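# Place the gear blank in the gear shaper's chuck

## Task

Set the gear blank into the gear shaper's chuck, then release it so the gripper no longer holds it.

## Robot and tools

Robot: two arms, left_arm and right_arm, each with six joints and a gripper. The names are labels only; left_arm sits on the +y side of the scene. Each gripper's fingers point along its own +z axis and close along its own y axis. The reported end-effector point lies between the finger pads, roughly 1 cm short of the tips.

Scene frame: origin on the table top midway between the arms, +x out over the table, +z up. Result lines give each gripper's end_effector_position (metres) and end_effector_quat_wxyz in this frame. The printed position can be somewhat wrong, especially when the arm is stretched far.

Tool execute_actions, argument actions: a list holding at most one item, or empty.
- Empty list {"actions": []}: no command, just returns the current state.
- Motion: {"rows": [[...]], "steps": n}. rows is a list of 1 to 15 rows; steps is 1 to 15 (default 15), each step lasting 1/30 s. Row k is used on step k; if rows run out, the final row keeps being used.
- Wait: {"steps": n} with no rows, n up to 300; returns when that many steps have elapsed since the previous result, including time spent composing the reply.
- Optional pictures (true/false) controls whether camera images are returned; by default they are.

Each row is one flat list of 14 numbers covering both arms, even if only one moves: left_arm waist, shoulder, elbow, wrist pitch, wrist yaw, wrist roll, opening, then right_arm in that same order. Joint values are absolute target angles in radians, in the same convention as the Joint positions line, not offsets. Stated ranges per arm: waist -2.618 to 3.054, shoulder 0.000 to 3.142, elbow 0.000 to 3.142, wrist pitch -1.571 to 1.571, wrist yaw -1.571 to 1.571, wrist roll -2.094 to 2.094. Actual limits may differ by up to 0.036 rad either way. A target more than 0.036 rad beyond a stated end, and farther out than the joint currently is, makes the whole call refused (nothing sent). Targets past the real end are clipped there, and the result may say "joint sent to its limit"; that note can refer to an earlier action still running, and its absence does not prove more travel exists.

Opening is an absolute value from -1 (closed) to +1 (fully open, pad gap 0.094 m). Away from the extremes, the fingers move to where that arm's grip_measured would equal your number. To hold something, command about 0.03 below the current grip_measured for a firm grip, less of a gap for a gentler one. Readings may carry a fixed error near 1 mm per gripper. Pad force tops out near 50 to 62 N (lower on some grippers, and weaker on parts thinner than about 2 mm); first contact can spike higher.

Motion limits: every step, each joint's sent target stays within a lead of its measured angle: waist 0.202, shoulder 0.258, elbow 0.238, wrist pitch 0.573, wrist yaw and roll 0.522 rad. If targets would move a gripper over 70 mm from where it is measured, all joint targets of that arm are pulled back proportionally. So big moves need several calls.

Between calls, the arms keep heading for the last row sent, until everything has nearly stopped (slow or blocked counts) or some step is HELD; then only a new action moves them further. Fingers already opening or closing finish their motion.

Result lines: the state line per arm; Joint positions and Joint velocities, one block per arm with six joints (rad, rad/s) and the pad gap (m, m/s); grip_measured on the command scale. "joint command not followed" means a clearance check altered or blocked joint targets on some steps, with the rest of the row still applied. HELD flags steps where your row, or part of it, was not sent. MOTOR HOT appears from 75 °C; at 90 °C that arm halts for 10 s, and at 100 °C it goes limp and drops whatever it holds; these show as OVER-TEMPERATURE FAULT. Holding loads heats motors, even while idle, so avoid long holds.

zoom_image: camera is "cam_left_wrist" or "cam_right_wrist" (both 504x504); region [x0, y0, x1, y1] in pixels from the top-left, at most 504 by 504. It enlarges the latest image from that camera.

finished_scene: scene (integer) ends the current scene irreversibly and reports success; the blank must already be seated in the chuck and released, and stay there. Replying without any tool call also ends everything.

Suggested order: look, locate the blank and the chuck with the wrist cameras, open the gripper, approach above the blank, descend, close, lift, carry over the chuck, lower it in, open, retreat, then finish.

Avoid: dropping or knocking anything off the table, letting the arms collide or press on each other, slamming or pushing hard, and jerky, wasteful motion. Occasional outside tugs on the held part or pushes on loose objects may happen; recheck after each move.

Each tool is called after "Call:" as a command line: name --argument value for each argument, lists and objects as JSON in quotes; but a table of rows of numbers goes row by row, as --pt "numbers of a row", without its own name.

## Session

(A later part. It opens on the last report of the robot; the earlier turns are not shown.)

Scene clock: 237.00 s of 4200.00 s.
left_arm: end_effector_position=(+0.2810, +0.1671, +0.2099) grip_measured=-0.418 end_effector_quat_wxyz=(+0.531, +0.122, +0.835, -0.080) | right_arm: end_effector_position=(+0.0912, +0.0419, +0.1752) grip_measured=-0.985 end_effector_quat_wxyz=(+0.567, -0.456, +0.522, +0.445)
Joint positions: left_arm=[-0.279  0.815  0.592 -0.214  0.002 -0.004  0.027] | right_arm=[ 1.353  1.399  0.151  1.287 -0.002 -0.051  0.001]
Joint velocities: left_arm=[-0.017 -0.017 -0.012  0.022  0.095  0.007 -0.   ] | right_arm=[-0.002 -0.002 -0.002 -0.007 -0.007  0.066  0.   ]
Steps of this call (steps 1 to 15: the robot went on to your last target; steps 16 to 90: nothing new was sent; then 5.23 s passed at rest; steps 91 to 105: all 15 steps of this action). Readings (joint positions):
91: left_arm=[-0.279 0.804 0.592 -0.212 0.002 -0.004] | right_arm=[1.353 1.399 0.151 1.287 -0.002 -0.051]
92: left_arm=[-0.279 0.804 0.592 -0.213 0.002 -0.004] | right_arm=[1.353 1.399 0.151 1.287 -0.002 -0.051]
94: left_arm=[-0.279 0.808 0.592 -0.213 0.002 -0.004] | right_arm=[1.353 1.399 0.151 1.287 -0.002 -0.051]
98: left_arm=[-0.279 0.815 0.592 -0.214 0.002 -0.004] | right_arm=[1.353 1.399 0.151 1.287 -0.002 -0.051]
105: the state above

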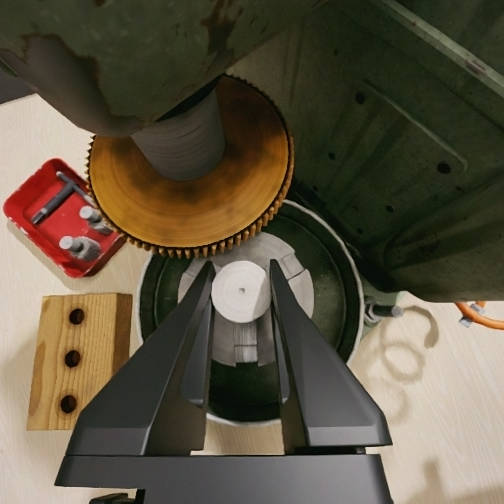

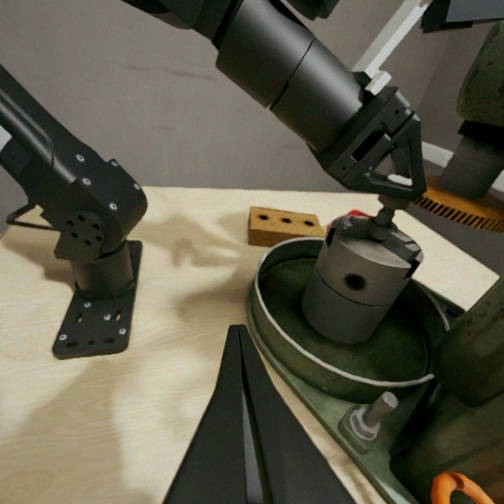

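Call:
execute_actions --actions '[{"rows":[[-0.272,0.825,0.60,-0.22,0,-0.01,-0.47,1.36,1.38,0.17,1.3,0,-0.045,-1],[-0.272,0.825,0.58,-0.23,0,-0.01,-0.47,1.36,1.38,0.17,1.3,0,-0.045,-1],[-0.272,0.825,0.57,-0.23,0,-0.01,-0.47,1.36,1.38,0.17,1.3,0,-0.045,-1]],"steps":15}]' --pictures false

Scene clock: 241.27 s of 4200.00 s.
left_arm: end_effector_position=(+0.2809, +0.1672, +0.2098) grip_measured=-0.418 end_effector_quat_wxyz=(+0.531, +0.122, +0.835, -0.080) | right_arm: end_effector_position=(+0.0912, +0.0419, +0.1752) grip_measured=-0.985 end_effector_quat_wxyz=(+0.567, -0.456, +0.522, +0.445)
Joint positions: left_arm=[-0.279  0.815  0.592 -0.215  0.002 -0.004  0.027] | right_arm=[ 1.353  1.399  0.151  1.287 -0.002 -0.051  0.001]
Joint velocities: left_arm=[ 0.002 -0.012  0.002 -0.007 -0.051  0.022  0.   ] | right_arm=[ 0.002 -0.022  0.007  0.007  0.022  0.007  0.001]
Steps of this call (steps 1 to 15: the robot went on to your last target; steps 16 to 90: nothing new was sent; then 0.77 s passed at rest; steps 91 to 105: all 15 steps of this action). Readings (joint positions):
91: left_arm=[-0.279 0.815 0.592 -0.214 0.002 -0.004] | right_arm=[1.353 1.399 0.151 1.287 -0.002 -0.051]
92: left_arm=[-0.279 0.815 0.592 -0.214 0.002 -0.004] | right_arm=[1.353 1.399 0.151 1.287 -0.002 -0.051]
94: left_arm=[-0.279 0.815 0.592 -0.215 0.002 -0.004] | right_arm=[1.353 1.399 0.151 1.287 -0.002 -0.051]
98: left_arm=[-0.279 0.815 0.592 -0.215 0.002 -0.004] | right_arm=[1.353 1.399 0.151 1.287 -0.002 -0.051]
105: the state above

Call:
execute_actions --actions '[{"rows":[[-0.271,0.825,0.59,-0.205,-0.01,-0.01,-0.47,1.36,1.38,0.17,1.3,0,-0.045,-1],[-0.270,0.825,0.59,-0.205,-0.015,-0.01,-0.47,1.36,1.38,0.17,1.3,0,-0.045,-1],[-0.269,0.825,0.59,-0.205,-0.015,-0.01,-0.47,1.36,1.38,0.17,1.3,0,-0.045,-1],[-0.268,0.825,0.59,-0.205,-0.015,-0.01,-0.47,1.36,1.38,0.17,1.3,0,-0.045,-1]],"steps":15}]' --pictures false

Scene clock: 248.60 s of 4200.00 s.
left_arm: end_effector_position=(+0.2810, +0.1673, +0.2099) grip_measured=-0.418 end_effector_quat_wxyz=(+0.531, +0.121, +0.835, -0.080) | right_arm: end_effector_position=(+0.0912, +0.0419, +0.1752) grip_measured=-0.985 end_effector_quat_wxyz=(+0.567, -0.456, +0.522, +0.445)
Joint positions: left_arm=[-0.279  0.815  0.592 -0.214  0.    -0.006  0.027] | right_arm=[ 1.353  1.399  0.151  1.287 -0.002 -0.051  0.001]
Joint velocities: left_arm=[-0.017 -0.012  0.007 -0.022 -0.037  0.037 -0.   ] | right_arm=[-0.002 -0.002 -0.017 -0.037 -0.051 -0.066 -0.001]
Steps of this call (steps 1 to 15: the robot went on to your last target; steps 16 to 90: nothing new was sent; then 3.83 s passed at rest; steps 91 to 105: all 15 steps of this action). Readings (joint positions):
91: left_arm=[-0.279 0.815 0.592 -0.214 0.001 -0.004] | right_arm=[1.353 1.399 0.151 1.287 -0.002 -0.051]
92: left_arm=[-0.279 0.815 0.592 -0.214 0.001 -0.004] | right_arm=[1.353 1.399 0.151 1.287 -0.002 -0.051]
94: left_arm=[-0.279 0.815 0.592 -0.214 0.001 -0.005] | right_arm=[1.353 1.399 0.151 1.287 -0.002 -0.051]
98: left_arm=[-0.279 0.815 0.592 -0.214 0.001 -0.006] | right_arm=[1.353 1.399 0.151 1.287 -0.002 -0.051]
105: the state above

Call:
execute_actions --actions '[{"rows":[[-0.268,0.825,0.59,-0.205,-0.02,0,-0.47,1.36,1.38,0.17,1.3,0,-0.045,-1],[-0.268,0.825,0.59,-0.205,-0.025,0.005,-0.47,1.36,1.38,0.17,1.3,0,-0.045,-1],[-0.268,0.825,0.59,-0.205,-0.03,0.01,-0.47,1.36,1.38,0.17,1.3,0,-0.045,-1]],"steps":15}]'

Call:
zoom_image --camera "cam_right_wrist" --region '[330, 160, 430, 260]'

Scene clock: 254.20 s of 4200.00 s.
left_arm: end_effector_position=(+0.2817, +0.1697, +0.2099) grip_measured=-0.418 end_effector_quat_wxyz=(+0.532, +0.121, +0.835, -0.072) | right_arm: end_effector_position=(+0.0912, +0.0419, +0.1752) grip_measured=-0.985 end_effector_quat_wxyz=(+0.567, -0.456, +0.522, +0.445)
Joint positions: left_arm=[-0.279  0.815  0.592 -0.214 -0.013  0.002  0.027] | right_arm=[ 1.353  1.399  0.151  1.287 -0.002 -0.051  0.001]
Joint velocities: left_arm=[-0.017  0.002 -0.017 -0.051 -0.066 -0.022  0.   ] | right_arm=[-0.027 -0.007  0.017  0.022 -0.051 -0.022  0.   ]
Steps of this call (steps 1 to 15: the robot went on to your last target; steps 16 to 90: nothing new was sent; then 2.10 s passed at rest; steps 91 to 105: all 15 steps of this action). Readings (joint positions):
91: left_arm=[-0.279 0.815 0.592 -0.214 -0.000 -0.006] | right_arm=[1.353 1.399 0.151 1.287 -0.002 -0.051]
92: left_arm=[-0.279 0.815 0.592 -0.214 -0.002 -0.006] | right_arm=[1.353 1.399 0.151 1.287 -0.002 -0.051]
94: left_arm=[-0.279 0.815 0.592 -0.214 -0.006 -0.003] | right_arm=[1.353 1.399 0.151 1.287 -0.002 -0.051]
98: left_arm=[-0.279 0.815 0.592 -0.214 -0.011 0.000] | right_arm=[1.353 1.399 0.151 1.287 -0.002 -0.051]
105: the state above

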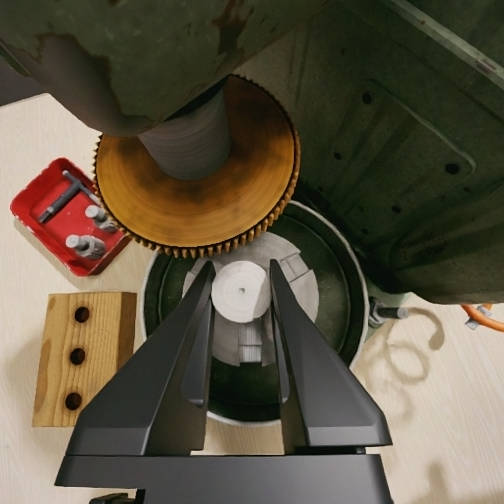

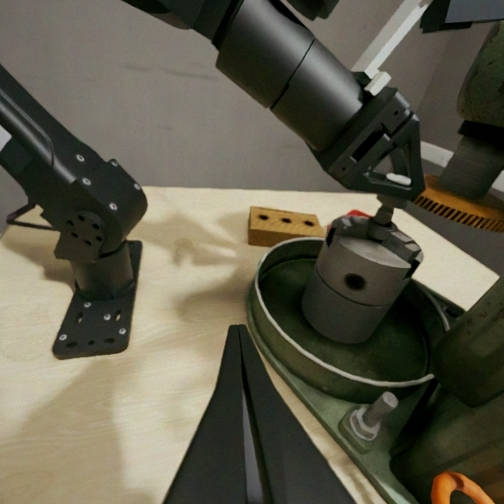

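Region (330, 160, 430, 260) of cam_right_wrist's 504x504 image, scaled by 5.040, with more detail than that image has.

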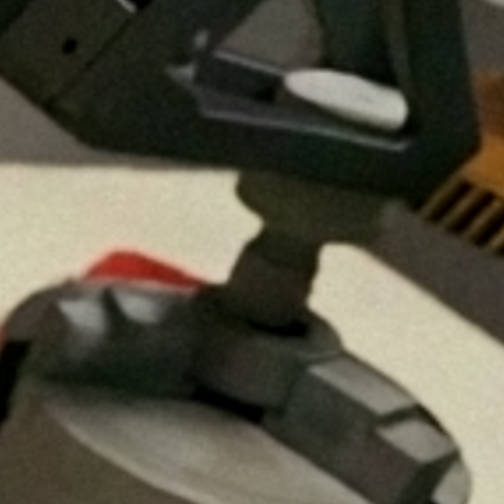

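Call:
execute_actions --actions '[{"rows":[[-0.275,0.825,0.59,-0.225,-0.01,0,-0.47,1.36,1.38,0.17,1.3,0,-0.045,-1],[-0.275,0.825,0.59,-0.225,0,0,-0.47,1.36,1.38,0.17,1.3,0,-0.045,-1],[-0.275,0.825,0.59,-0.225,0.005,0,-0.47,1.36,1.38,0.17,1.3,0,-0.045,-1],[-0.275,0.825,0.59,-0.225,0.01,0,-0.47,1.36,1.38,0.17,1.3,0,-0.045,-1],[-0.275,0.825,0.59,-0.225,0.013,0,-0.47,1.36,1.38,0.17,1.3,0,-0.045,-1],[-0.275,0.825,0.59,-0.225,0.016,0,-0.47,1.36,1.38,0.17,1.3,0,-0.045,-1],[-0.275,0.825,0.59,-0.225,0.019,0,-0.47,1.36,1.38,0.17,1.3,0,-0.045,-1],[-0.275,0.825,0.59,-0.225,0.022,0,-0.47,1.36,1.38,0.17,1.3,0,-0.045,-1],[-0.275,0.825,0.59,-0.225,0.025,0,-0.47,1.36,1.38,0.17,1.3,0,-0.045,-1]],"steps":15}]' --pictures false

Scene clock: 264.40 s of 4200.00 s.
left_arm: end_effector_position=(+0.2810, +0.1672, +0.2099) grip_measured=-0.418 end_effector_quat_wxyz=(+0.531, +0.125, +0.834, -0.078) | right_arm: end_effector_position=(+0.0912, +0.0419, +0.1752) grip_measured=-0.985 end_effector_quat_wxyz=(+0.567, -0.456, +0.522, +0.445)
Joint positions: left_arm=[-0.279  0.815  0.592 -0.214  0.001  0.002  0.027] | right_arm=[ 1.353  1.399  0.151  1.287 -0.002 -0.051  0.001]
Joint velocities: left_arm=[ 0.002  0.007 -0.002 -0.022 -0.007 -0.022  0.   ] | right_arm=[ 0.007 -0.002  0.017  0.022 -0.022  0.037  0.001]
Steps of this call (steps 1 to 15: the robot went on to your last target; steps 16 to 90: nothing new was sent; then 6.70 s passed at rest; steps 91 to 105: all 15 steps of this action). Readings (joint positions):
91: left_arm=[-0.279 0.815 0.592 -0.214 -0.014 0.002] | right_arm=[1.353 1.399 0.151 1.287 -0.002 -0.051]
92: left_arm=[-0.279 0.815 0.592 -0.214 -0.013 0.002] | right_arm=[1.353 1.399 0.151 1.287 -0.002 -0.051]
94: left_arm=[-0.279 0.815 0.592 -0.214 -0.012 0.002] | right_arm=[1.353 1.399 0.151 1.287 -0.002 -0.051]
98: left_arm=[-0.279 0.815 0.592 -0.214 -0.004 0.002] | right_arm=[1.353 1.399 0.151 1.287 -0.002 -0.051]
105: the state above

Continue right.

Call:
execute_actions --actions '[{"rows":[[-0.275,0.825,0.59,-0.225,0.027,0,-0.47,1.36,1.38,0.17,1.3,0,-0.045,-1],[-0.275,0.825,0.59,-0.225,0.029,0,-0.47,1.36,1.38,0.17,1.3,0,-0.045,-1],[-0.275,0.825,0.59,-0.225,0.031,0,-0.47,1.36,1.38,0.17,1.3,0,-0.045,-1],[-0.275,0.825,0.59,-0.225,0.033,0,-0.47,1.36,1.38,0.17,1.3,0,-0.045,-1],[-0.275,0.825,0.59,-0.225,0.035,0,-0.47,1.36,1.38,0.17,1.3,0,-0.045,-1]],"steps":15}]'

Call:
zoom_image --camera "cam_right_wrist" --region '[330, 160, 430, 260]'

Scene clock: 270.03 s of 4200.00 s.
left_arm: end_effector_position=(+0.2801, +0.1645, +0.2099) grip_measured=-0.418 end_effector_quat_wxyz=(+0.530, +0.129, +0.834, -0.085) | right_arm: end_effector_position=(+0.0912, +0.0419, +0.1752) grip_measured=-0.985 end_effector_quat_wxyz=(+0.567, -0.456, +0.522, +0.445)
Joint positions: left_arm=[-0.279  0.815  0.592 -0.214  0.017  0.002  0.027] | right_arm=[ 1.353  1.399  0.151  1.287 -0.002 -0.051  0.001]
Joint velocities: left_arm=[-0.007 -0.012 -0.022  0.095  0.037 -0.022  0.   ] | right_arm=[ 0.007 -0.017 -0.002  0.022 -0.051 -0.007  0.   ]
Steps of this call (steps 1 to 15: the robot went on to your last target; steps 16 to 90: nothing new was sent; then 2.13 s passed at rest; steps 91 to 105: all 15 steps of this action). Readings (joint positions):
91: left_arm=[-0.279 0.815 0.592 -0.214 0.001 0.002] | right_arm=[1.353 1.399 0.151 1.287 -0.002 -0.051]
92: left_arm=[-0.279 0.815 0.592 -0.214 0.002 0.002] | right_arm=[1.353 1.399 0.151 1.287 -0.002 -0.051]
94: left_arm=[-0.279 0.815 0.592 -0.214 0.003 0.002] | right_arm=[1.353 1.399 0.151 1.287 -0.002 -0.051]
98: left_arm=[-0.279 0.815 0.592 -0.214 0.012 0.002] | right_arm=[1.353 1.399 0.151 1.287 -0.002 -0.051]
105: the state above

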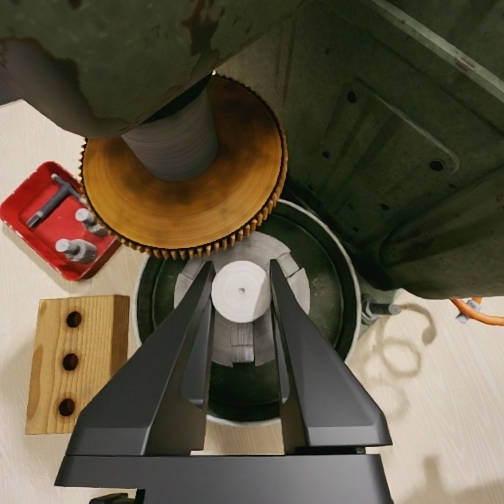

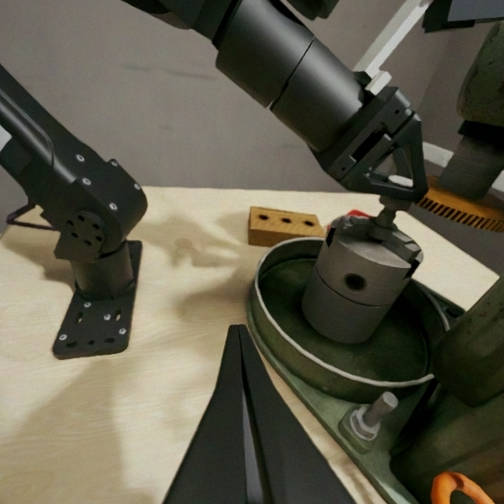

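Region (330, 160, 430, 260) of cam_right_wrist's 504x504 image, scaled by 5.040, with more detail than that image has.

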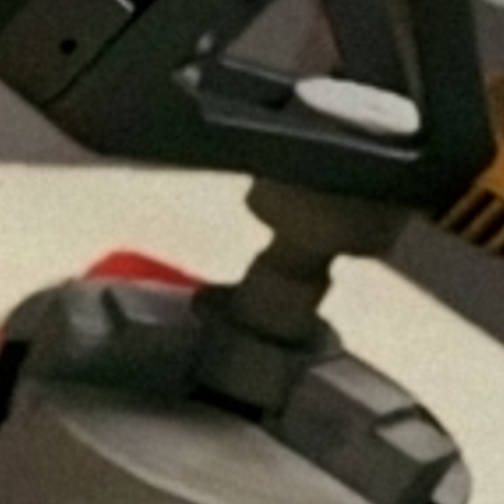

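Call:
execute_actions --actions '[{"rows":[[-0.275,0.825,0.575,-0.20,0.02,0,-0.47,1.36,1.38,0.17,1.3,0,-0.045,-1],[-0.275,0.825,0.568,-0.20,0.02,0,-0.47,1.36,1.38,0.17,1.3,0,-0.045,-1]],"steps":12}]' --pictures false

Scene clock: 274.13 s of 4200.00 s.
left_arm: end_effector_position=(+0.2801, +0.1643, +0.2100) grip_measured=-0.418 end_effector_quat_wxyz=(+0.530, +0.129, +0.834, -0.086) | right_arm: end_effector_position=(+0.0912, +0.0419, +0.1752) grip_measured=-0.985 end_effector_quat_wxyz=(+0.567, -0.456, +0.522, +0.445)
Joint positions: left_arm=[-0.279  0.815  0.592 -0.214  0.018  0.002  0.027] | right_arm=[ 1.353  1.399  0.151  1.287 -0.002 -0.051  0.001]
Joint velocities: left_arm=[ 0.007 -0.002 -0.007  0.007 -0.022  0.007  0.001] | right_arm=[-0.002 -0.002 -0.012 -0.037  0.007  0.022 -0.001]
Steps of this call (steps 1 to 15: the robot went on to your last target; steps 16 to 90: nothing new was sent; then 0.70 s passed at rest; steps 91 to 102: all 12 steps of this action). Readings (joint positions):
91: left_arm=[-0.279 0.815 0.592 -0.214 0.018 0.002] | right_arm=[1.353 1.399 0.151 1.287 -0.002 -0.051]
92: left_arm=[-0.279 0.815 0.592 -0.214 0.018 0.002] | right_arm=[1.353 1.399 0.151 1.287 -0.002 -0.051]
94: left_arm=[-0.279 0.815 0.592 -0.214 0.018 0.002] | right_arm=[1.353 1.399 0.151 1.287 -0.002 -0.051]
98: left_arm=[-0.279 0.815 0.592 -0.214 0.018 0.002] | right_arm=[1.353 1.399 0.151 1.287 -0.002 -0.051]
102: the state above

Call:
execute_actions --actions '[{"rows":[[-0.275,0.825,0.562,-0.20,0.02,0,-0.47,1.36,1.38,0.17,1.3,0,-0.045,-1]],"steps":12}]' --pictures false

Scene clock: 277.00 s of 4200.00 s.
left_arm: end_effector_position=(+0.2801, +0.1643, +0.2100) grip_measured=-0.418 end_effector_quat_wxyz=(+0.530, +0.129, +0.834, -0.086) | right_arm: end_effector_position=(+0.0912, +0.0419, +0.1752) grip_measured=-0.985 end_effector_quat_wxyz=(+0.567, -0.456, +0.522, +0.445)
Joint positions: left_arm=[-0.279  0.815  0.592 -0.214  0.018  0.002  0.027] | right_arm=[ 1.353  1.399  0.151  1.287 -0.002 -0.051  0.001]
Joint velocities: left_arm=[-0.007  0.017  0.002 -0.022  0.11   0.007 -0.001] | right_arm=[-0.007 -0.002  0.007  0.066  0.007  0.037  0.001]
Steps of this call (steps 1 to 15: the robot went on to your last target; steps 16 to 74: nothing new was sent; steps 75 to 86: all 12 steps of this action). Readings (joint positions):
75: left_arm=[-0.279 0.815 0.592 -0.214 0.018 0.002] | right_arm=[1.353 1.399 0.151 1.287 -0.002 -0.051]
76: left_arm=[-0.279 0.815 0.592 -0.214 0.018 0.002] | right_arm=[1.353 1.399 0.151 1.287 -0.002 -0.051]
78: left_arm=[-0.279 0.815 0.592 -0.214 0.018 0.002] | right_arm=[1.353 1.399 0.151 1.287 -0.002 -0.051]
82: left_arm=[-0.279 0.815 0.592 -0.214 0.018 0.002] | right_arm=[1.353 1.399 0.151 1.287 -0.002 -0.051]
86: the state above

Call:
execute_actions --actions '[{"rows":[[-0.275,0.825,0.555,-0.20,0.02,0,-0.47,1.36,1.38,0.17,1.3,0,-0.045,-1]],"steps":12}]' --pictures false

Scene clock: 279.93 s of 4200.00 s.
left_arm: end_effector_position=(+0.2812, +0.1640, +0.2096) grip_measured=-0.418 end_effector_quat_wxyz=(+0.535, +0.129, +0.831, -0.086) | right_arm: end_effector_position=(+0.0912, +0.0419, +0.1752) grip_measured=-0.985 end_effector_quat_wxyz=(+0.567, -0.456, +0.522, +0.445)
Joint positions: left_arm=[-0.279  0.815  0.581 -0.193  0.018  0.002  0.027] | right_arm=[ 1.353  1.399  0.151  1.287 -0.002 -0.051  0.001]
Joint velocities: left_arm=[-0.022 -0.007  0.002 -0.081  0.022  0.007 -0.   ] | right_arm=[-0.002 -0.012 -0.007 -0.095  0.007 -0.022 -0.   ]
Steps of this call (steps 1 to 15: the robot went on to your last target; steps 16 to 76: nothing new was sent; steps 77 to 88: all 12 steps of this action). Readings (joint positions):
77: left_arm=[-0.279 0.815 0.589 -0.211 0.018 0.002] | right_arm=[1.353 1.399 0.151 1.287 -0.002 -0.051]
78: left_arm=[-0.279 0.815 0.587 -0.205 0.018 0.002] | right_arm=[1.353 1.399 0.151 1.287 -0.002 -0.051]
80: left_arm=[-0.279 0.815 0.584 -0.198 0.018 0.002] | right_arm=[1.353 1.399 0.151 1.287 -0.002 -0.051]
84: left_arm=[-0.279 0.815 0.582 -0.195 0.018 0.002] | right_arm=[1.353 1.399 0.151 1.287 -0.002 -0.051]
88: the state above

Sweep left.

Call:
execute_actions --actions '[{"rows":[[-0.275,0.825,0.575,-0.205,0.005,0,-0.47,1.36,1.38,0.17,1.3,0,-0.045,-1],[-0.275,0.825,0.575,-0.205,0,0,-0.47,1.36,1.38,0.17,1.3,0,-0.045,-1],[-0.275,0.825,0.575,-0.205,-0.004,0,-0.47,1.36,1.38,0.17,1.3,0,-0.045,-1],[-0.275,0.825,0.575,-0.205,-0.008,0,-0.47,1.36,1.38,0.17,1.3,0,-0.045,-1],[-0.275,0.825,0.575,-0.205,-0.011,0,-0.47,1.36,1.38,0.17,1.3,0,-0.045,-1],[-0.275,0.825,0.575,-0.205,-0.014,0,-0.47,1.36,1.38,0.17,1.3,0,-0.045,-1],[-0.275,0.825,0.575,-0.205,-0.017,0,-0.47,1.36,1.38,0.17,1.3,0,-0.045,-1],[-0.275,0.825,0.575,-0.205,-0.02,0,-0.47,1.36,1.38,0.17,1.3,0,-0.045,-1],[-0.275,0.825,0.575,-0.205,-0.023,0,-0.47,1.36,1.38,0.17,1.3,0,-0.045,-1],[-0.275,0.825,0.575,-0.205,-0.026,0,-0.47,1.36,1.38,0.17,1.3,0,-0.045,-1]],"steps":15}]'

Call:
zoom_image --camera "cam_right_wrist" --region '[330, 160, 430, 260]'

Scene clock: 298.20 s of 4200.00 s.
left_arm: end_effector_position=(+0.2820, +0.1672, +0.2091) grip_measured=-0.418 end_effector_quat_wxyz=(+0.535, +0.124, +0.832, -0.078) | right_arm: end_effector_position=(+0.0912, +0.0419, +0.1752) grip_measured=-0.985 end_effector_quat_wxyz=(+0.567, -0.456, +0.522, +0.445)
Joint positions: left_arm=[-0.279  0.815  0.581 -0.195 -0.     0.002  0.027] | right_arm=[ 1.353  1.399  0.151  1.287 -0.002 -0.051  0.001]
Joint velocities: left_arm=[ 0.017 -0.002  0.002 -0.051  0.081  0.007 -0.   ] | right_arm=[ 0.002  0.012 -0.017 -0.007 -0.007  0.051 -0.001]
Steps of this call (steps 1 to 15: the robot went on to your last target; steps 16 to 90: nothing new was sent; then 14.77 s passed at rest; steps 91 to 105: all 15 steps of this action). Readings (joint positions):
91: left_arm=[-0.279 0.815 0.581 -0.193 0.018 0.002] | right_arm=[1.353 1.399 0.151 1.287 -0.002 -0.051]
92: left_arm=[-0.279 0.815 0.581 -0.193 0.018 0.002] | right_arm=[1.353 1.399 0.151 1.287 -0.002 -0.051]
94: left_arm=[-0.279 0.815 0.581 -0.193 0.018 0.002] | right_arm=[1.353 1.399 0.151 1.287 -0.002 -0.051]
98: left_arm=[-0.279 0.815 0.581 -0.193 0.012 0.002] | right_arm=[1.353 1.399 0.151 1.287 -0.002 -0.051]
105: the state above

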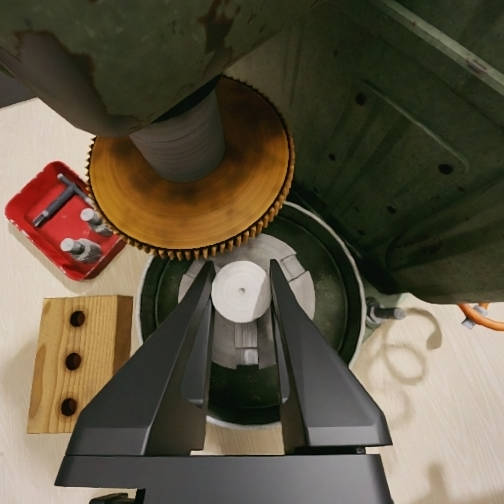

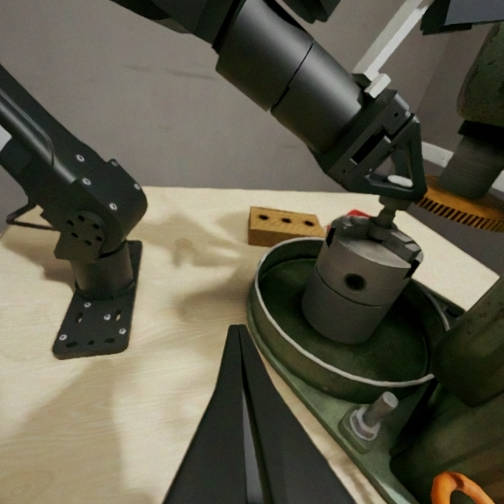

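Region (330, 160, 430, 260) of cam_right_wrist's 504x504 image, scaled by 5.040, with more detail than that image has.

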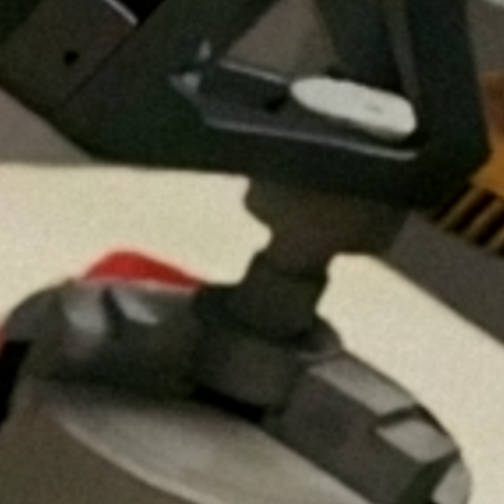

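Starting to drop. Push.

Call:
execute_actions --actions '[{"rows":[[-0.275,0.825,0.56,-0.23,-0.005,0,-0.47,1.36,1.38,0.17,1.3,0,-0.045,-1],[-0.275,0.825,0.545,-0.25,-0.005,0,-0.47,1.36,1.38,0.17,1.3,0,-0.045,-1]],"steps":15}]' --pictures false

Scene clock: 302.30 s of 4200.00 s.
left_arm: end_effector_position=(+0.2817, +0.1672, +0.2086) grip_measured=-0.418 end_effector_quat_wxyz=(+0.534, +0.124, +0.833, -0.078) | right_arm: end_effector_position=(+0.0912, +0.0419, +0.1752) grip_measured=-0.985 end_effector_quat_wxyz=(+0.567, -0.456, +0.522, +0.445)
Joint positions: left_arm=[-0.279  0.815  0.581 -0.197 -0.     0.002  0.027] | right_arm=[ 1.353  1.399  0.151  1.287 -0.002 -0.051  0.001]
Joint velocities: left_arm=[ 0.002 -0.037  0.007 -0.022 -0.022 -0.051 -0.001] | right_arm=[-0.017 -0.012 -0.012  0.007  0.022  0.037  0.   ]
Steps of this call (steps 1 to 15: the robot went on to your last target; steps 16 to 90: nothing new was sent; then 0.60 s passed at rest; steps 91 to 105: all 15 steps of this action). Readings (joint positions):
91: left_arm=[-0.279 0.815 0.581 -0.196 -0.000 0.002] | right_arm=[1.353 1.399 0.151 1.287 -0.002 -0.051]
92: left_arm=[-0.279 0.815 0.581 -0.197 -0.000 0.002] | right_arm=[1.353 1.399 0.151 1.287 -0.002 -0.051]
94: left_arm=[-0.279 0.815 0.581 -0.197 -0.000 0.002] | right_arm=[1.353 1.399 0.151 1.287 -0.002 -0.051]
98: left_arm=[-0.279 0.815 0.581 -0.197 -0.000 0.002] | right_arm=[1.353 1.399 0.151 1.287 -0.002 -0.051]
105: the state above

Call:
execute_actions --actions '[{"rows":[[-0.275,0.835,0.53,-0.22,-0.005,0,-0.47,1.36,1.38,0.17,1.3,0,-0.045,-1],[-0.275,0.842,0.52,-0.22,-0.005,0,-0.47,1.36,1.38,0.17,1.3,0,-0.045,-1]],"steps":15}]' --pictures false

Scene clock: 305.93 s of 4200.00 s.
left_arm: end_effector_position=(+0.2827, +0.1666, +0.2065) grip_measured=-0.418 end_effector_quat_wxyz=(+0.538, +0.124, +0.830, -0.080) | right_arm: end_effector_position=(+0.0912, +0.0419, +0.1752) grip_measured=-0.985 end_effector_quat_wxyz=(+0.567, -0.456, +0.522, +0.445)
Joint positions: left_arm=[-0.279  0.815  0.563 -0.169  0.002  0.002  0.027] | right_arm=[ 1.353  1.399  0.151  1.287 -0.002 -0.051  0.001]
Joint velocities: left_arm=[-0.017  0.002  0.017 -0.022  0.007 -0.037  0.   ] | right_arm=[-0.017  0.007 -0.002 -0.066  0.007 -0.007  0.001]
Steps of this call (steps 1 to 15: the robot went on to your last target; steps 16 to 90: nothing new was sent; then 0.13 s passed at rest; steps 91 to 105: all 15 steps of this action). Readings (joint positions):
91: left_arm=[-0.279 0.815 0.578 -0.193 -0.000 0.002] | right_arm=[1.353 1.399 0.151 1.287 -0.002 -0.051]
92: left_arm=[-0.279 0.815 0.572 -0.184 0.002 0.002] | right_arm=[1.353 1.399 0.151 1.287 -0.002 -0.051]
94: left_arm=[-0.279 0.815 0.568 -0.173 0.002 0.002] | right_arm=[1.353 1.399 0.151 1.287 -0.002 -0.051]
98: left_arm=[-0.279 0.815 0.563 -0.169 0.002 0.002] | right_arm=[1.353 1.399 0.151 1.287 -0.002 -0.051]
105: the state above

Entering. Continue with stronger q4.

Call:
execute_actions --actions '[{"rows":[[-0.275,0.842,0.51,-0.25,0,0,-0.47,1.36,1.38,0.17,1.3,0,-0.045,-1],[-0.275,0.842,0.50,-0.26,0,0,-0.47,1.36,1.38,0.17,1.3,0,-0.045,-1]],"steps":15}]'

Call:
zoom_image --camera "cam_right_wrist" --region '[330, 160, 430, 260]'

Scene clock: 309.90 s of 4200.00 s.
left_arm: end_effector_position=(+0.2828, +0.1665, +0.2057) grip_measured=-0.418 end_effector_quat_wxyz=(+0.539, +0.124, +0.829, -0.080) | right_arm: end_effector_position=(+0.0912, +0.0419, +0.1752) grip_measured=-0.985 end_effector_quat_wxyz=(+0.567, -0.456, +0.522, +0.445)
Joint positions: left_arm=[-0.279  0.815  0.559 -0.162  0.002  0.002  0.027] | right_arm=[ 1.353  1.399  0.151  1.287 -0.002 -0.051  0.001]
Joint velocities: left_arm=[ 0.012 -0.027 -0.007 -0.051  0.022 -0.007 -0.001] | right_arm=[-0.012 -0.007 -0.002 -0.051  0.007 -0.051 -0.001]
Steps of this call (steps 1 to 15: the robot went on to your last target; steps 16 to 90: nothing new was sent; then 0.47 s passed at rest; steps 91 to 105: all 15 steps of this action). Readings (joint positions):
91: left_arm=[-0.279 0.815 0.563 -0.169 0.002 0.002] | right_arm=[1.353 1.399 0.151 1.287 -0.002 -0.051]
92: left_arm=[-0.279 0.815 0.561 -0.168 0.002 0.002] | right_arm=[1.353 1.399 0.151 1.287 -0.002 -0.051]
94: left_arm=[-0.279 0.815 0.559 -0.164 0.002 0.002] | right_arm=[1.353 1.399 0.151 1.287 -0.002 -0.051]
98: left_arm=[-0.279 0.815 0.559 -0.162 0.002 0.002] | right_arm=[1.353 1.399 0.151 1.287 -0.002 -0.051]
105: the state above

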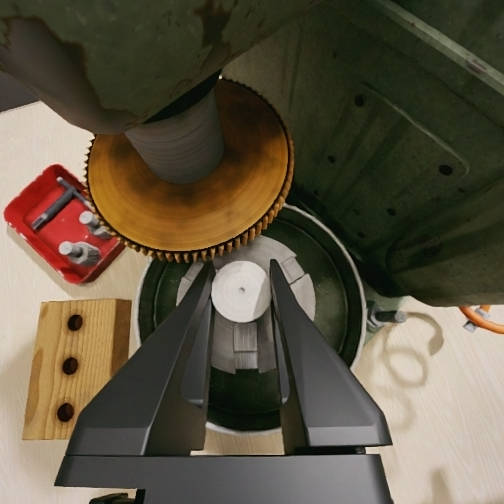

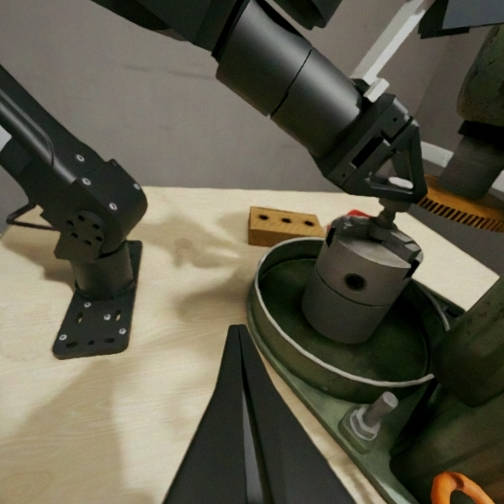

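Region (330, 160, 430, 260) of cam_right_wrist's 504x504 image, scaled by 5.040, with more detail than that image has.

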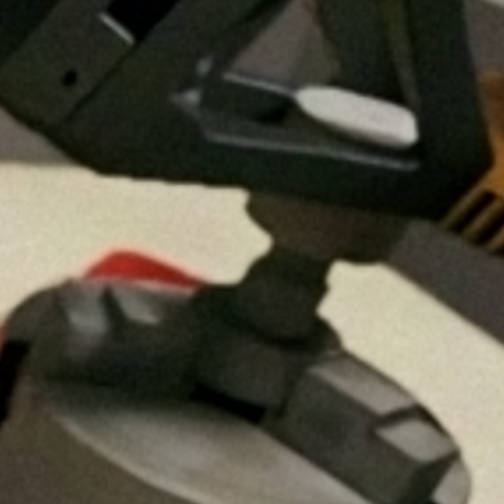

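Call:
execute_actions --actions '[{"rows":[[-0.275,0.82,0.52,-0.22,0,-0.02,-0.47,1.36,1.38,0.17,1.3,0,-0.045,-1],[-0.275,0.82,0.52,-0.22,0,-0.04,-0.47,1.36,1.38,0.17,1.3,0,-0.045,-1],[-0.275,0.82,0.52,-0.22,0,-0.06,-0.47,1.36,1.38,0.17,1.3,0,-0.045,-1],[-0.275,0.82,0.52,-0.22,0,-0.08,-0.47,1.36,1.38,0.17,1.3,0,-0.045,-1]],"steps":15}]' --pictures false

Call:
execute_actions --actions '[{"rows":[[-0.275,0.82,0.52,-0.22,0,-0.05,-0.47,1.36,1.38,0.17,1.3,0,-0.045,-1],[-0.275,0.82,0.52,-0.22,0,-0.02,-0.47,1.36,1.38,0.17,1.3,0,-0.045,-1],[-0.275,0.82,0.52,-0.22,0,0.01,-0.47,1.36,1.38,0.17,1.3,0,-0.045,-1],[-0.275,0.82,0.52,-0.22,0,0.04,-0.47,1.36,1.38,0.17,1.3,0,-0.045,-1],[-0.275,0.82,0.52,-0.22,0,0.06,-0.47,1.36,1.38,0.17,1.3,0,-0.045,-1],[-0.275,0.82,0.52,-0.22,0,0.08,-0.47,1.36,1.38,0.17,1.3,0,-0.045,-1]],"steps":15}]' --pictures false

Scene clock: 323.33 s of 4200.00 s.
left_arm: end_effector_position=(+0.2828, +0.1677, +0.2046) grip_measured=-0.418 end_effector_quat_wxyz=(+0.536, +0.103, +0.833, -0.089) | right_arm: end_effector_position=(+0.0912, +0.0419, +0.1752) grip_measured=-0.985 end_effector_quat_wxyz=(+0.567, -0.456, +0.522, +0.445)
Joint positions: left_arm=[-0.279  0.815  0.557 -0.164 -0.005 -0.044  0.027] | right_arm=[ 1.353  1.399  0.151  1.287 -0.002 -0.051  0.001]
Joint velocities: left_arm=[-0.002 -0.017 -0.017 -0.125 -0.037  0.007  0.   ] | right_arm=[-0.002 -0.007  0.002 -0.081  0.007 -0.051 -0.   ]
Steps of this call (steps 1 to 15: the robot went on to your last target; steps 16 to 90: nothing new was sent; then 9.93 s passed at rest; steps 91 to 105: all 15 steps of this action). Readings (joint positions):
91: left_arm=[-0.279 0.815 0.559 -0.160 0.002 -0.001] | right_arm=[1.353 1.399 0.151 1.287 -0.002 -0.051]
92: left_arm=[-0.279 0.815 0.559 -0.160 0.002 -0.005] | right_arm=[1.353 1.399 0.151 1.287 -0.002 -0.051]
94: left_arm=[-0.279 0.815 0.559 -0.160 -0.002 -0.023] | right_arm=[1.353 1.399 0.151 1.287 -0.002 -0.051]
98: left_arm=[-0.279 0.815 0.557 -0.164 -0.004 -0.042] | right_arm=[1.353 1.399 0.151 1.287 -0.002 -0.051]
105: the state above

Scene clock: 323.83 s of 4200.00 s.
left_arm: end_effector_position=(+0.2826, +0.1669, +0.2046) grip_measured=-0.418 end_effector_quat_wxyz=(+0.538, +0.128, +0.830, -0.076) | right_arm: end_effector_position=(+0.0912, +0.0419, +0.1752) grip_measured=-0.985 end_effector_quat_wxyz=(+0.567, -0.456, +0.522, +0.445)
Joint positions: left_arm=[-0.279  0.815  0.557 -0.164  0.     0.012  0.027] | right_arm=[ 1.353  1.399  0.151  1.287 -0.002 -0.051  0.001]
Joint velocities: left_arm=[ 0.002  0.012 -0.007  0.007  0.022  0.037 -0.   ] | right_arm=[-0.012 -0.002  0.002 -0.022 -0.022 -0.037  0.   ]
Steps of this call (steps 1 to 15: all 15 steps of this action). Readings (joint positions):
1: left_arm=[-0.279 0.815 0.557 -0.164 -0.005 -0.042] | right_arm=[1.353 1.399 0.151 1.287 -0.002 -0.051]
2: left_arm=[-0.279 0.815 0.557 -0.164 -0.005 -0.037] | right_arm=[1.353 1.399 0.151 1.287 -0.002 -0.051]
4: left_arm=[-0.279 0.815 0.557 -0.164 -0.003 -0.020] | right_arm=[1.353 1.399 0.151 1.287 -0.002 -0.051]
8: left_arm=[-0.279 0.815 0.557 -0.164 -0.000 0.009] | right_arm=[1.353 1.399 0.151 1.287 -0.002 -0.051]
15: the state above

Call:
execute_actions --actions '[{"rows":[[-0.275,0.80,0.51,-0.22,0,0,-0.47,1.36,1.38,0.17,1.3,0,-0.045,-1],[-0.275,0.79,0.50,-0.22,0,-0.03,-0.47,1.36,1.38,0.17,1.3,0,-0.045,-1],[-0.275,0.78,0.50,-0.22,0,-0.05,-0.47,1.36,1.38,0.17,1.3,0,-0.045,-1]],"steps":15}]' --pictures false

Scene clock: 327.87 s of 4200.00 s.
left_arm: end_effector_position=(+0.2822, +0.1673, +0.2048) grip_measured=-0.418 end_effector_quat_wxyz=(+0.544, +0.112, +0.827, -0.086) | right_arm: end_effector_position=(+0.0912, +0.0419, +0.1752) grip_measured=-0.985 end_effector_quat_wxyz=(+0.567, -0.456, +0.522, +0.445)
Joint positions: left_arm=[-0.279  0.804  0.54  -0.141 -0.002 -0.024  0.027] | right_arm=[ 1.353  1.399  0.151  1.287 -0.002 -0.051  0.001]
Joint velocities: left_arm=[-0.012 -0.002  0.002 -0.022 -0.051  0.022 -0.   ] | right_arm=[0.017 0.017 0.002 0.11  0.037 0.037 0.001]
Steps of this call (steps 1 to 15: the robot went on to your last target; steps 16 to 90: nothing new was sent; then 0.53 s passed at rest; steps 91 to 105: all 15 steps of this action). Readings (joint positions):
91: left_arm=[-0.279 0.815 0.557 -0.164 0.000 0.004] | right_arm=[1.353 1.399 0.151 1.287 -0.002 -0.051]
92: left_arm=[-0.279 0.813 0.555 -0.161 0.000 -0.006] | right_arm=[1.353 1.399 0.151 1.287 -0.002 -0.051]
94: left_arm=[-0.279 0.807 0.545 -0.150 -0.001 -0.018] | right_arm=[1.353 1.399 0.151 1.287 -0.002 -0.051]
98: left_arm=[-0.279 0.804 0.540 -0.141 -0.002 -0.024] | right_arm=[1.353 1.399 0.151 1.287 -0.002 -0.051]
105: the state above

Unload and loosen grip to let it self-align.

Call:
execute_actions --actions '[{"rows":[[-0.275,0.80,0.545,-0.13,0,-0.03,-0.47,1.36,1.38,0.17,1.3,0,-0.045,-1],[-0.275,0.80,0.545,-0.13,0,-0.03,-0.47,1.36,1.38,0.17,1.3,0,-0.045,-1],[-0.275,0.80,0.545,-0.13,0,-0.03,-0.47,1.36,1.38,0.17,1.3,0,-0.045,-1],[-0.275,0.80,0.545,-0.13,0,-0.03,-0.38,1.36,1.38,0.17,1.3,0,-0.045,-1]],"steps":15}]'

Call:
zoom_image --camera "cam_right_wrist" --region '[330, 160, 430, 260]'

Scene clock: 333.67 s of 4200.00 s.
left_arm: end_effector_position=(+0.2826, +0.1672, +0.2057) grip_measured=-0.380 end_effector_quat_wxyz=(+0.545, +0.112, +0.826, -0.086) | right_arm: end_effector_position=(+0.0912, +0.0419, +0.1752) grip_measured=-0.985 end_effector_quat_wxyz=(+0.567, -0.456, +0.522, +0.445)
Joint positions: left_arm=[-0.279  0.804  0.54  -0.137 -0.002 -0.023  0.029] | right_arm=[ 1.353  1.399  0.151  1.287 -0.002 -0.051  0.001]
Joint velocities: left_arm=[-0.007 -0.007  0.002  0.022 -0.037 -0.007  0.   ] | right_arm=[ 0.012 -0.007 -0.022  0.066 -0.037 -0.066 -0.001]
Steps of this call (steps 1 to 15: the robot went on to your last target; steps 16 to 90: nothing new was sent; then 2.30 s passed at rest; steps 91 to 105: all 15 steps of this action). Readings (joint positions):
91: left_arm=[-0.279 0.804 0.540 -0.137 -0.002 -0.023] | right_arm=[1.353 1.399 0.151 1.287 -0.002 -0.051]
92: left_arm=[-0.279 0.804 0.540 -0.137 -0.002 -0.023] | right_arm=[1.353 1.399 0.151 1.287 -0.002 -0.051]
94: left_arm=[-0.279 0.804 0.540 -0.137 -0.002 -0.023] | right_arm=[1.353 1.399 0.151 1.287 -0.002 -0.051]
98: left_arm=[-0.279 0.804 0.540 -0.137 -0.002 -0.023] | right_arm=[1.353 1.399 0.151 1.287 -0.002 -0.051]
105: the state above

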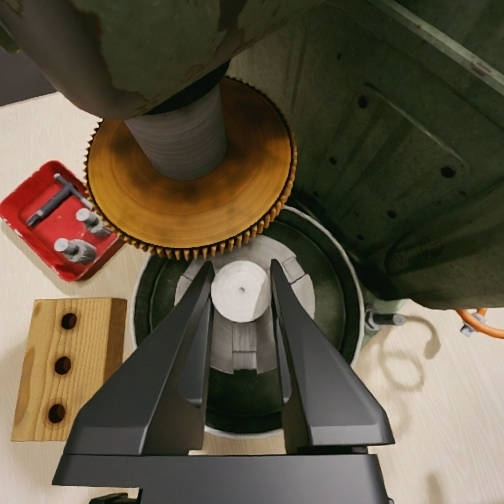

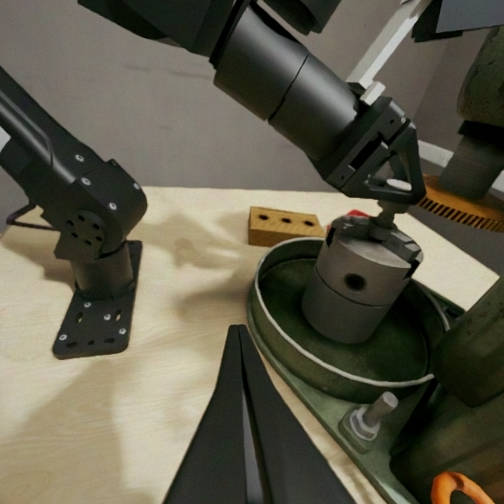

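Region (330, 160, 430, 260) of cam_right_wrist's 504x504 image, scaled by 5.040, with more detail than that image has.

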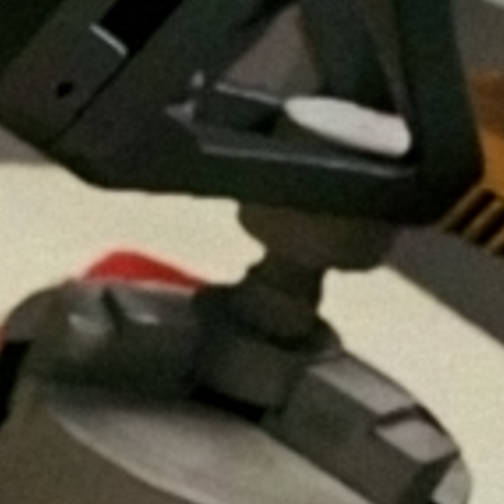

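Regrip and push with roll wiggle.

Call:
execute_actions --actions '[{"rows":[[-0.275,0.80,0.545,-0.13,0,-0.03,-0.47,1.36,1.38,0.17,1.3,0,-0.045,-1],[-0.275,0.80,0.545,-0.13,0,-0.03,-0.47,1.36,1.38,0.17,1.3,0,-0.045,-1],[-0.275,0.80,0.545,-0.13,0,-0.03,-0.47,1.36,1.38,0.17,1.3,0,-0.045,-1],[-0.275,0.80,0.545,-0.13,0,-0.03,-0.47,1.36,1.38,0.17,1.3,0,-0.045,-1],[-0.275,0.80,0.545,-0.13,0,-0.03,-0.47,1.36,1.38,0.17,1.3,0,-0.045,-1],[-0.275,0.80,0.51,-0.18,0,-0.05,-0.47,1.36,1.38,0.17,1.3,0,-0.045,-1],[-0.275,0.80,0.495,-0.20,0,-0.07,-0.47,1.36,1.38,0.17,1.3,0,-0.045,-1],[-0.275,0.80,0.495,-0.20,0,-0.09,-0.47,1.36,1.38,0.17,1.3,0,-0.045,-1]],"steps":15}]' --pictures false

Scene clock: 340.80 s of 4200.00 s.
left_arm: end_effector_position=(+0.2827, +0.1678, +0.2046) grip_measured=-0.417 end_effector_quat_wxyz=(+0.544, +0.102, +0.828, -0.091) | right_arm: end_effector_position=(+0.0912, +0.0419, +0.1752) grip_measured=-0.985 end_effector_quat_wxyz=(+0.567, -0.456, +0.522, +0.445)
Joint positions: left_arm=[-0.279  0.804  0.536 -0.134 -0.005 -0.046  0.027] | right_arm=[ 1.353  1.399  0.151  1.287 -0.002 -0.051  0.001]
Joint velocities: left_arm=[-0.007  0.002  0.002  0.007 -0.051 -0.007  0.001] | right_arm=[ 0.007 -0.007  0.002 -0.051 -0.007  0.051  0.   ]
Steps of this call (steps 1 to 15: the robot went on to your last target; steps 16 to 90: nothing new was sent; then 3.63 s passed at rest; steps 91 to 105: all 15 steps of this action). Readings (joint positions):
91: left_arm=[-0.279 0.804 0.540 -0.137 -0.002 -0.023] | right_arm=[1.353 1.399 0.151 1.287 -0.002 -0.051]
92: left_arm=[-0.279 0.804 0.540 -0.137 -0.002 -0.023] | right_arm=[1.353 1.399 0.151 1.287 -0.002 -0.051]
94: left_arm=[-0.279 0.804 0.540 -0.137 -0.002 -0.023] | right_arm=[1.353 1.399 0.151 1.287 -0.002 -0.051]
98: left_arm=[-0.279 0.804 0.537 -0.136 -0.003 -0.034] | right_arm=[1.353 1.399 0.151 1.287 -0.002 -0.051]
105: the state above

Call:
execute_actions --actions '[{"rows":[[-0.275,0.78,0.52,-0.19,0,-0.04,-0.47,1.36,1.38,0.17,1.3,0,-0.045,-1],[-0.275,0.77,0.52,-0.19,0,-0.03,-0.47,1.36,1.38,0.17,1.3,0,-0.045,-1],[-0.275,0.76,0.52,-0.19,0,-0.03,-0.47,1.36,1.38,0.17,1.3,0,-0.045,-1]],"steps":15}]'

Call:
zoom_image --camera "cam_right_wrist" --region '[330, 160, 430, 260]'

Scene clock: 346.07 s of 4200.00 s.
left_arm: end_effector_position=(+0.2824, +0.1678, +0.2056) grip_measured=-0.417 end_effector_quat_wxyz=(+0.546, +0.107, +0.826, -0.088) | right_arm: end_effector_position=(+0.0912, +0.0419, +0.1752) grip_measured=-0.985 end_effector_quat_wxyz=(+0.567, -0.456, +0.522, +0.445)
Joint positions: left_arm=[-0.279  0.8    0.536 -0.134 -0.004 -0.033  0.027] | right_arm=[ 1.353  1.399  0.151  1.287 -0.002 -0.051  0.001]
Joint velocities: left_arm=[-0.012 -0.022 -0.012  0.037 -0.066 -0.037  0.   ] | right_arm=[-0.022 -0.002 -0.002 -0.007 -0.007  0.007 -0.   ]
Steps of this call (steps 1 to 15: the robot went on to your last target; steps 16 to 90: nothing new was sent; then 1.77 s passed at rest; steps 91 to 105: all 15 steps of this action). Readings (joint positions):
91: left_arm=[-0.279 0.804 0.536 -0.134 -0.005 -0.042] | right_arm=[1.353 1.399 0.151 1.287 -0.002 -0.051]
92: left_arm=[-0.279 0.802 0.536 -0.134 -0.005 -0.038] | right_arm=[1.353 1.399 0.151 1.287 -0.002 -0.051]
94: left_arm=[-0.279 0.800 0.536 -0.134 -0.004 -0.033] | right_arm=[1.353 1.399 0.151 1.287 -0.002 -0.051]
98: left_arm=[-0.279 0.800 0.536 -0.134 -0.004 -0.033] | right_arm=[1.353 1.399 0.151 1.287 -0.002 -0.051]
105: the state above

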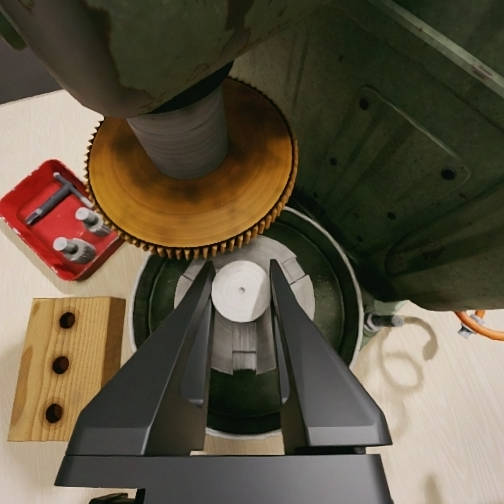

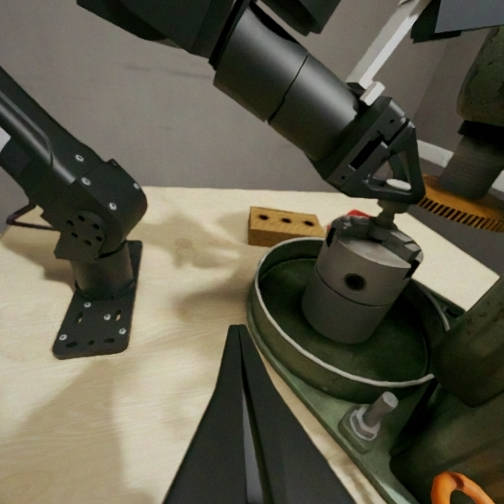

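Region (330, 160, 430, 260) of cam_right_wrist's 504x504 image, scaled by 5.040, with more detail than that image has.

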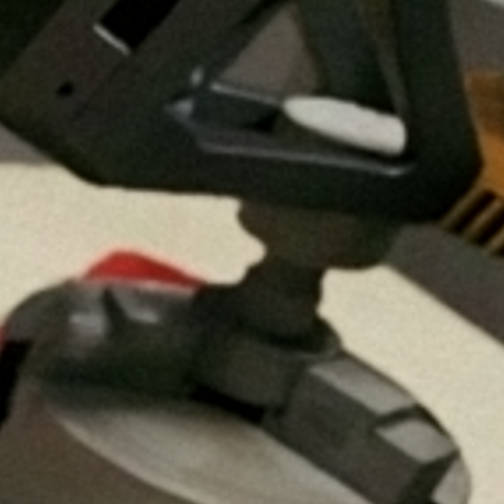

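Call:
execute_actions --actions '[{"rows":[[-0.275,0.76,0.535,-0.17,0,-0.03,-0.43,1.36,1.38,0.17,1.3,0,-0.045,-1],[-0.275,0.76,0.535,-0.17,0,-0.03,-0.43,1.36,1.38,0.17,1.3,0,-0.045,-1],[-0.275,0.755,0.535,-0.17,0,-0.03,-0.43,1.36,1.38,0.17,1.3,0,-0.045,-1],[-0.275,0.75,0.535,-0.17,0,-0.03,-0.43,1.36,1.38,0.17,1.3,0,-0.045,-1]],"steps":15}]'

Call:
zoom_image --camera "cam_right_wrist" --region '[330, 160, 430, 260]'

Scene clock: 353.50 s of 4200.00 s.
left_arm: end_effector_position=(+0.2824, +0.1678, +0.2061) grip_measured=-0.414 end_effector_quat_wxyz=(+0.547, +0.108, +0.825, -0.088) | right_arm: end_effector_position=(+0.0912, +0.0419, +0.1752) grip_measured=-0.985 end_effector_quat_wxyz=(+0.567, -0.456, +0.522, +0.445)
Joint positions: left_arm=[-0.279  0.799  0.536 -0.133 -0.004 -0.031  0.028] | right_arm=[ 1.353  1.399  0.151  1.287 -0.002 -0.051  0.001]
Joint velocities: left_arm=[ 0.012 -0.007  0.002 -0.022  0.022  0.022 -0.001] | right_arm=[ 0.012 -0.002 -0.002  0.007  0.022  0.037  0.001]
Steps of this call (steps 1 to 15: the robot went on to your last target; steps 16 to 90: nothing new was sent; then 3.93 s passed at rest; steps 91 to 105: all 15 steps of this action). Readings (joint positions):
91: left_arm=[-0.279 0.800 0.536 -0.133 -0.004 -0.032] | right_arm=[1.353 1.399 0.151 1.287 -0.002 -0.051]
92: left_arm=[-0.279 0.800 0.536 -0.133 -0.004 -0.032] | right_arm=[1.353 1.399 0.151 1.287 -0.002 -0.051]
94: left_arm=[-0.279 0.799 0.536 -0.133 -0.004 -0.032] | right_arm=[1.353 1.399 0.151 1.287 -0.002 -0.051]
98: left_arm=[-0.279 0.799 0.536 -0.133 -0.004 -0.031] | right_arm=[1.353 1.399 0.151 1.287 -0.002 -0.051]
105: the state above

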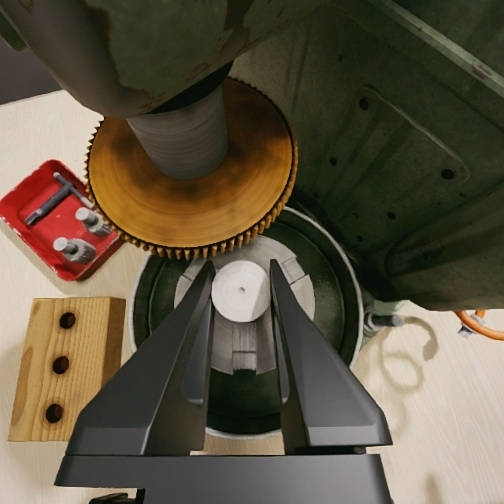

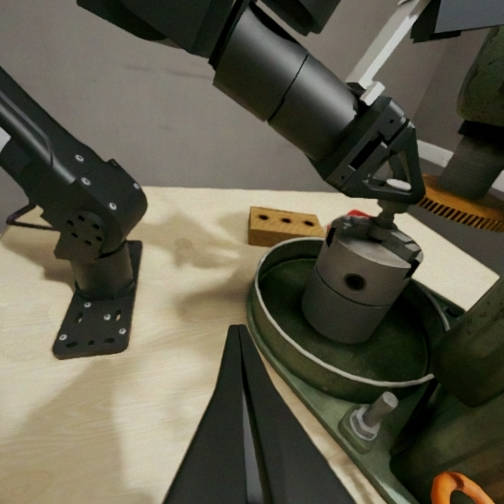

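Region (330, 160, 430, 260) of cam_right_wrist's 504x504 image, scaled by 5.040, with more detail than that image has.

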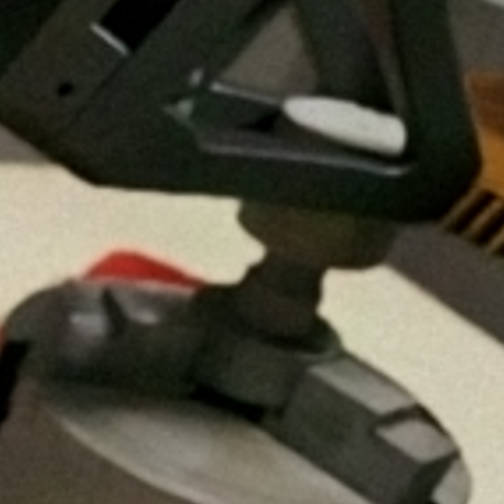

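Call:
execute_actions --actions '[{"rows":[[-0.275,0.76,0.51,-0.15,0,-0.03,-0.47,1.36,1.38,0.17,1.3,0,-0.045,-1],[-0.275,0.76,0.50,-0.14,0,-0.03,-0.47,1.36,1.38,0.17,1.3,0,-0.045,-1],[-0.275,0.757,0.49,-0.13,0,-0.03,-0.47,1.36,1.38,0.17,1.3,0,-0.045,-1],[-0.275,0.753,0.48,-0.12,0,-0.03,-0.47,1.36,1.38,0.17,1.3,0,-0.045,-1],[-0.275,0.75,0.47,-0.11,0,-0.03,-0.47,1.36,1.38,0.17,1.3,0,-0.045,-1],[-0.275,0.745,0.46,-0.10,0,-0.03,-0.47,1.36,1.38,0.17,1.3,0,-0.045,-1]],"steps":15}]'

Call:
zoom_image --camera "cam_right_wrist" --region '[330, 160, 430, 260]'

Scene clock: 366.30 s of 4200.00 s.
left_arm: end_effector_position=(+0.2822, +0.1678, +0.2057) grip_measured=-0.414 end_effector_quat_wxyz=(+0.565, +0.106, +0.813, -0.091) | right_arm: end_effector_position=(+0.0912, +0.0419, +0.1752) grip_measured=-0.985 end_effector_quat_wxyz=(+0.567, -0.456, +0.522, +0.445)
Joint positions: left_arm=[-0.279  0.778  0.488 -0.062 -0.004 -0.03   0.028] | right_arm=[ 1.353  1.399  0.151  1.287 -0.002 -0.051  0.001]
Joint velocities: left_arm=[-0.007 -0.002 -0.007  0.007 -0.066  0.007  0.   ] | right_arm=[-0.012 -0.007 -0.002 -0.095  0.022  0.037  0.   ]
Steps of this call (steps 1 to 15: the robot went on to your last target; steps 16 to 90: nothing new was sent; then 9.30 s passed at rest; steps 91 to 105: all 15 steps of this action). Readings (joint positions):
91: left_arm=[-0.279 0.799 0.534 -0.131 -0.004 -0.031] | right_arm=[1.353 1.399 0.151 1.287 -0.002 -0.051]
92: left_arm=[-0.279 0.799 0.531 -0.126 -0.004 -0.031] | right_arm=[1.353 1.399 0.151 1.287 -0.002 -0.051]
94: left_arm=[-0.279 0.792 0.520 -0.110 -0.004 -0.031] | right_arm=[1.353 1.399 0.151 1.287 -0.002 -0.051]
98: left_arm=[-0.279 0.780 0.493 -0.070 -0.004 -0.030] | right_arm=[1.353 1.399 0.151 1.287 -0.002 -0.051]
105: the state above

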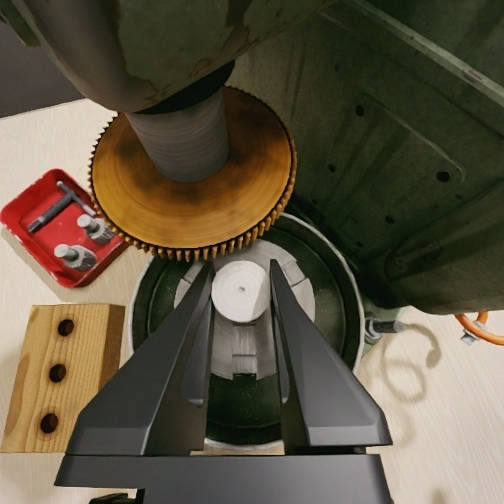

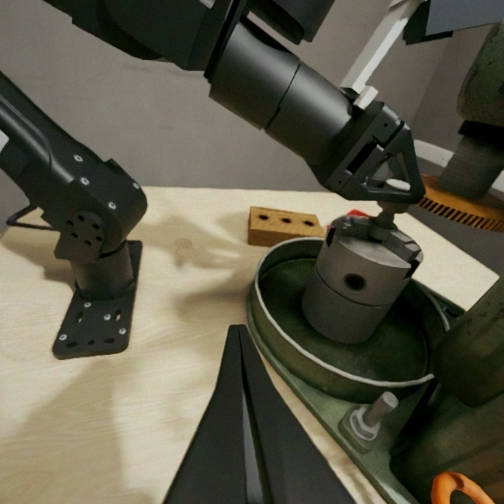

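Region (330, 160, 430, 260) of cam_right_wrist's 504x504 image, scaled by 5.040, with more detail than that image has.

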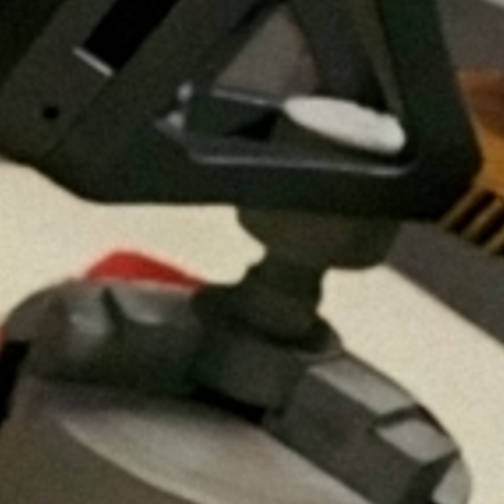

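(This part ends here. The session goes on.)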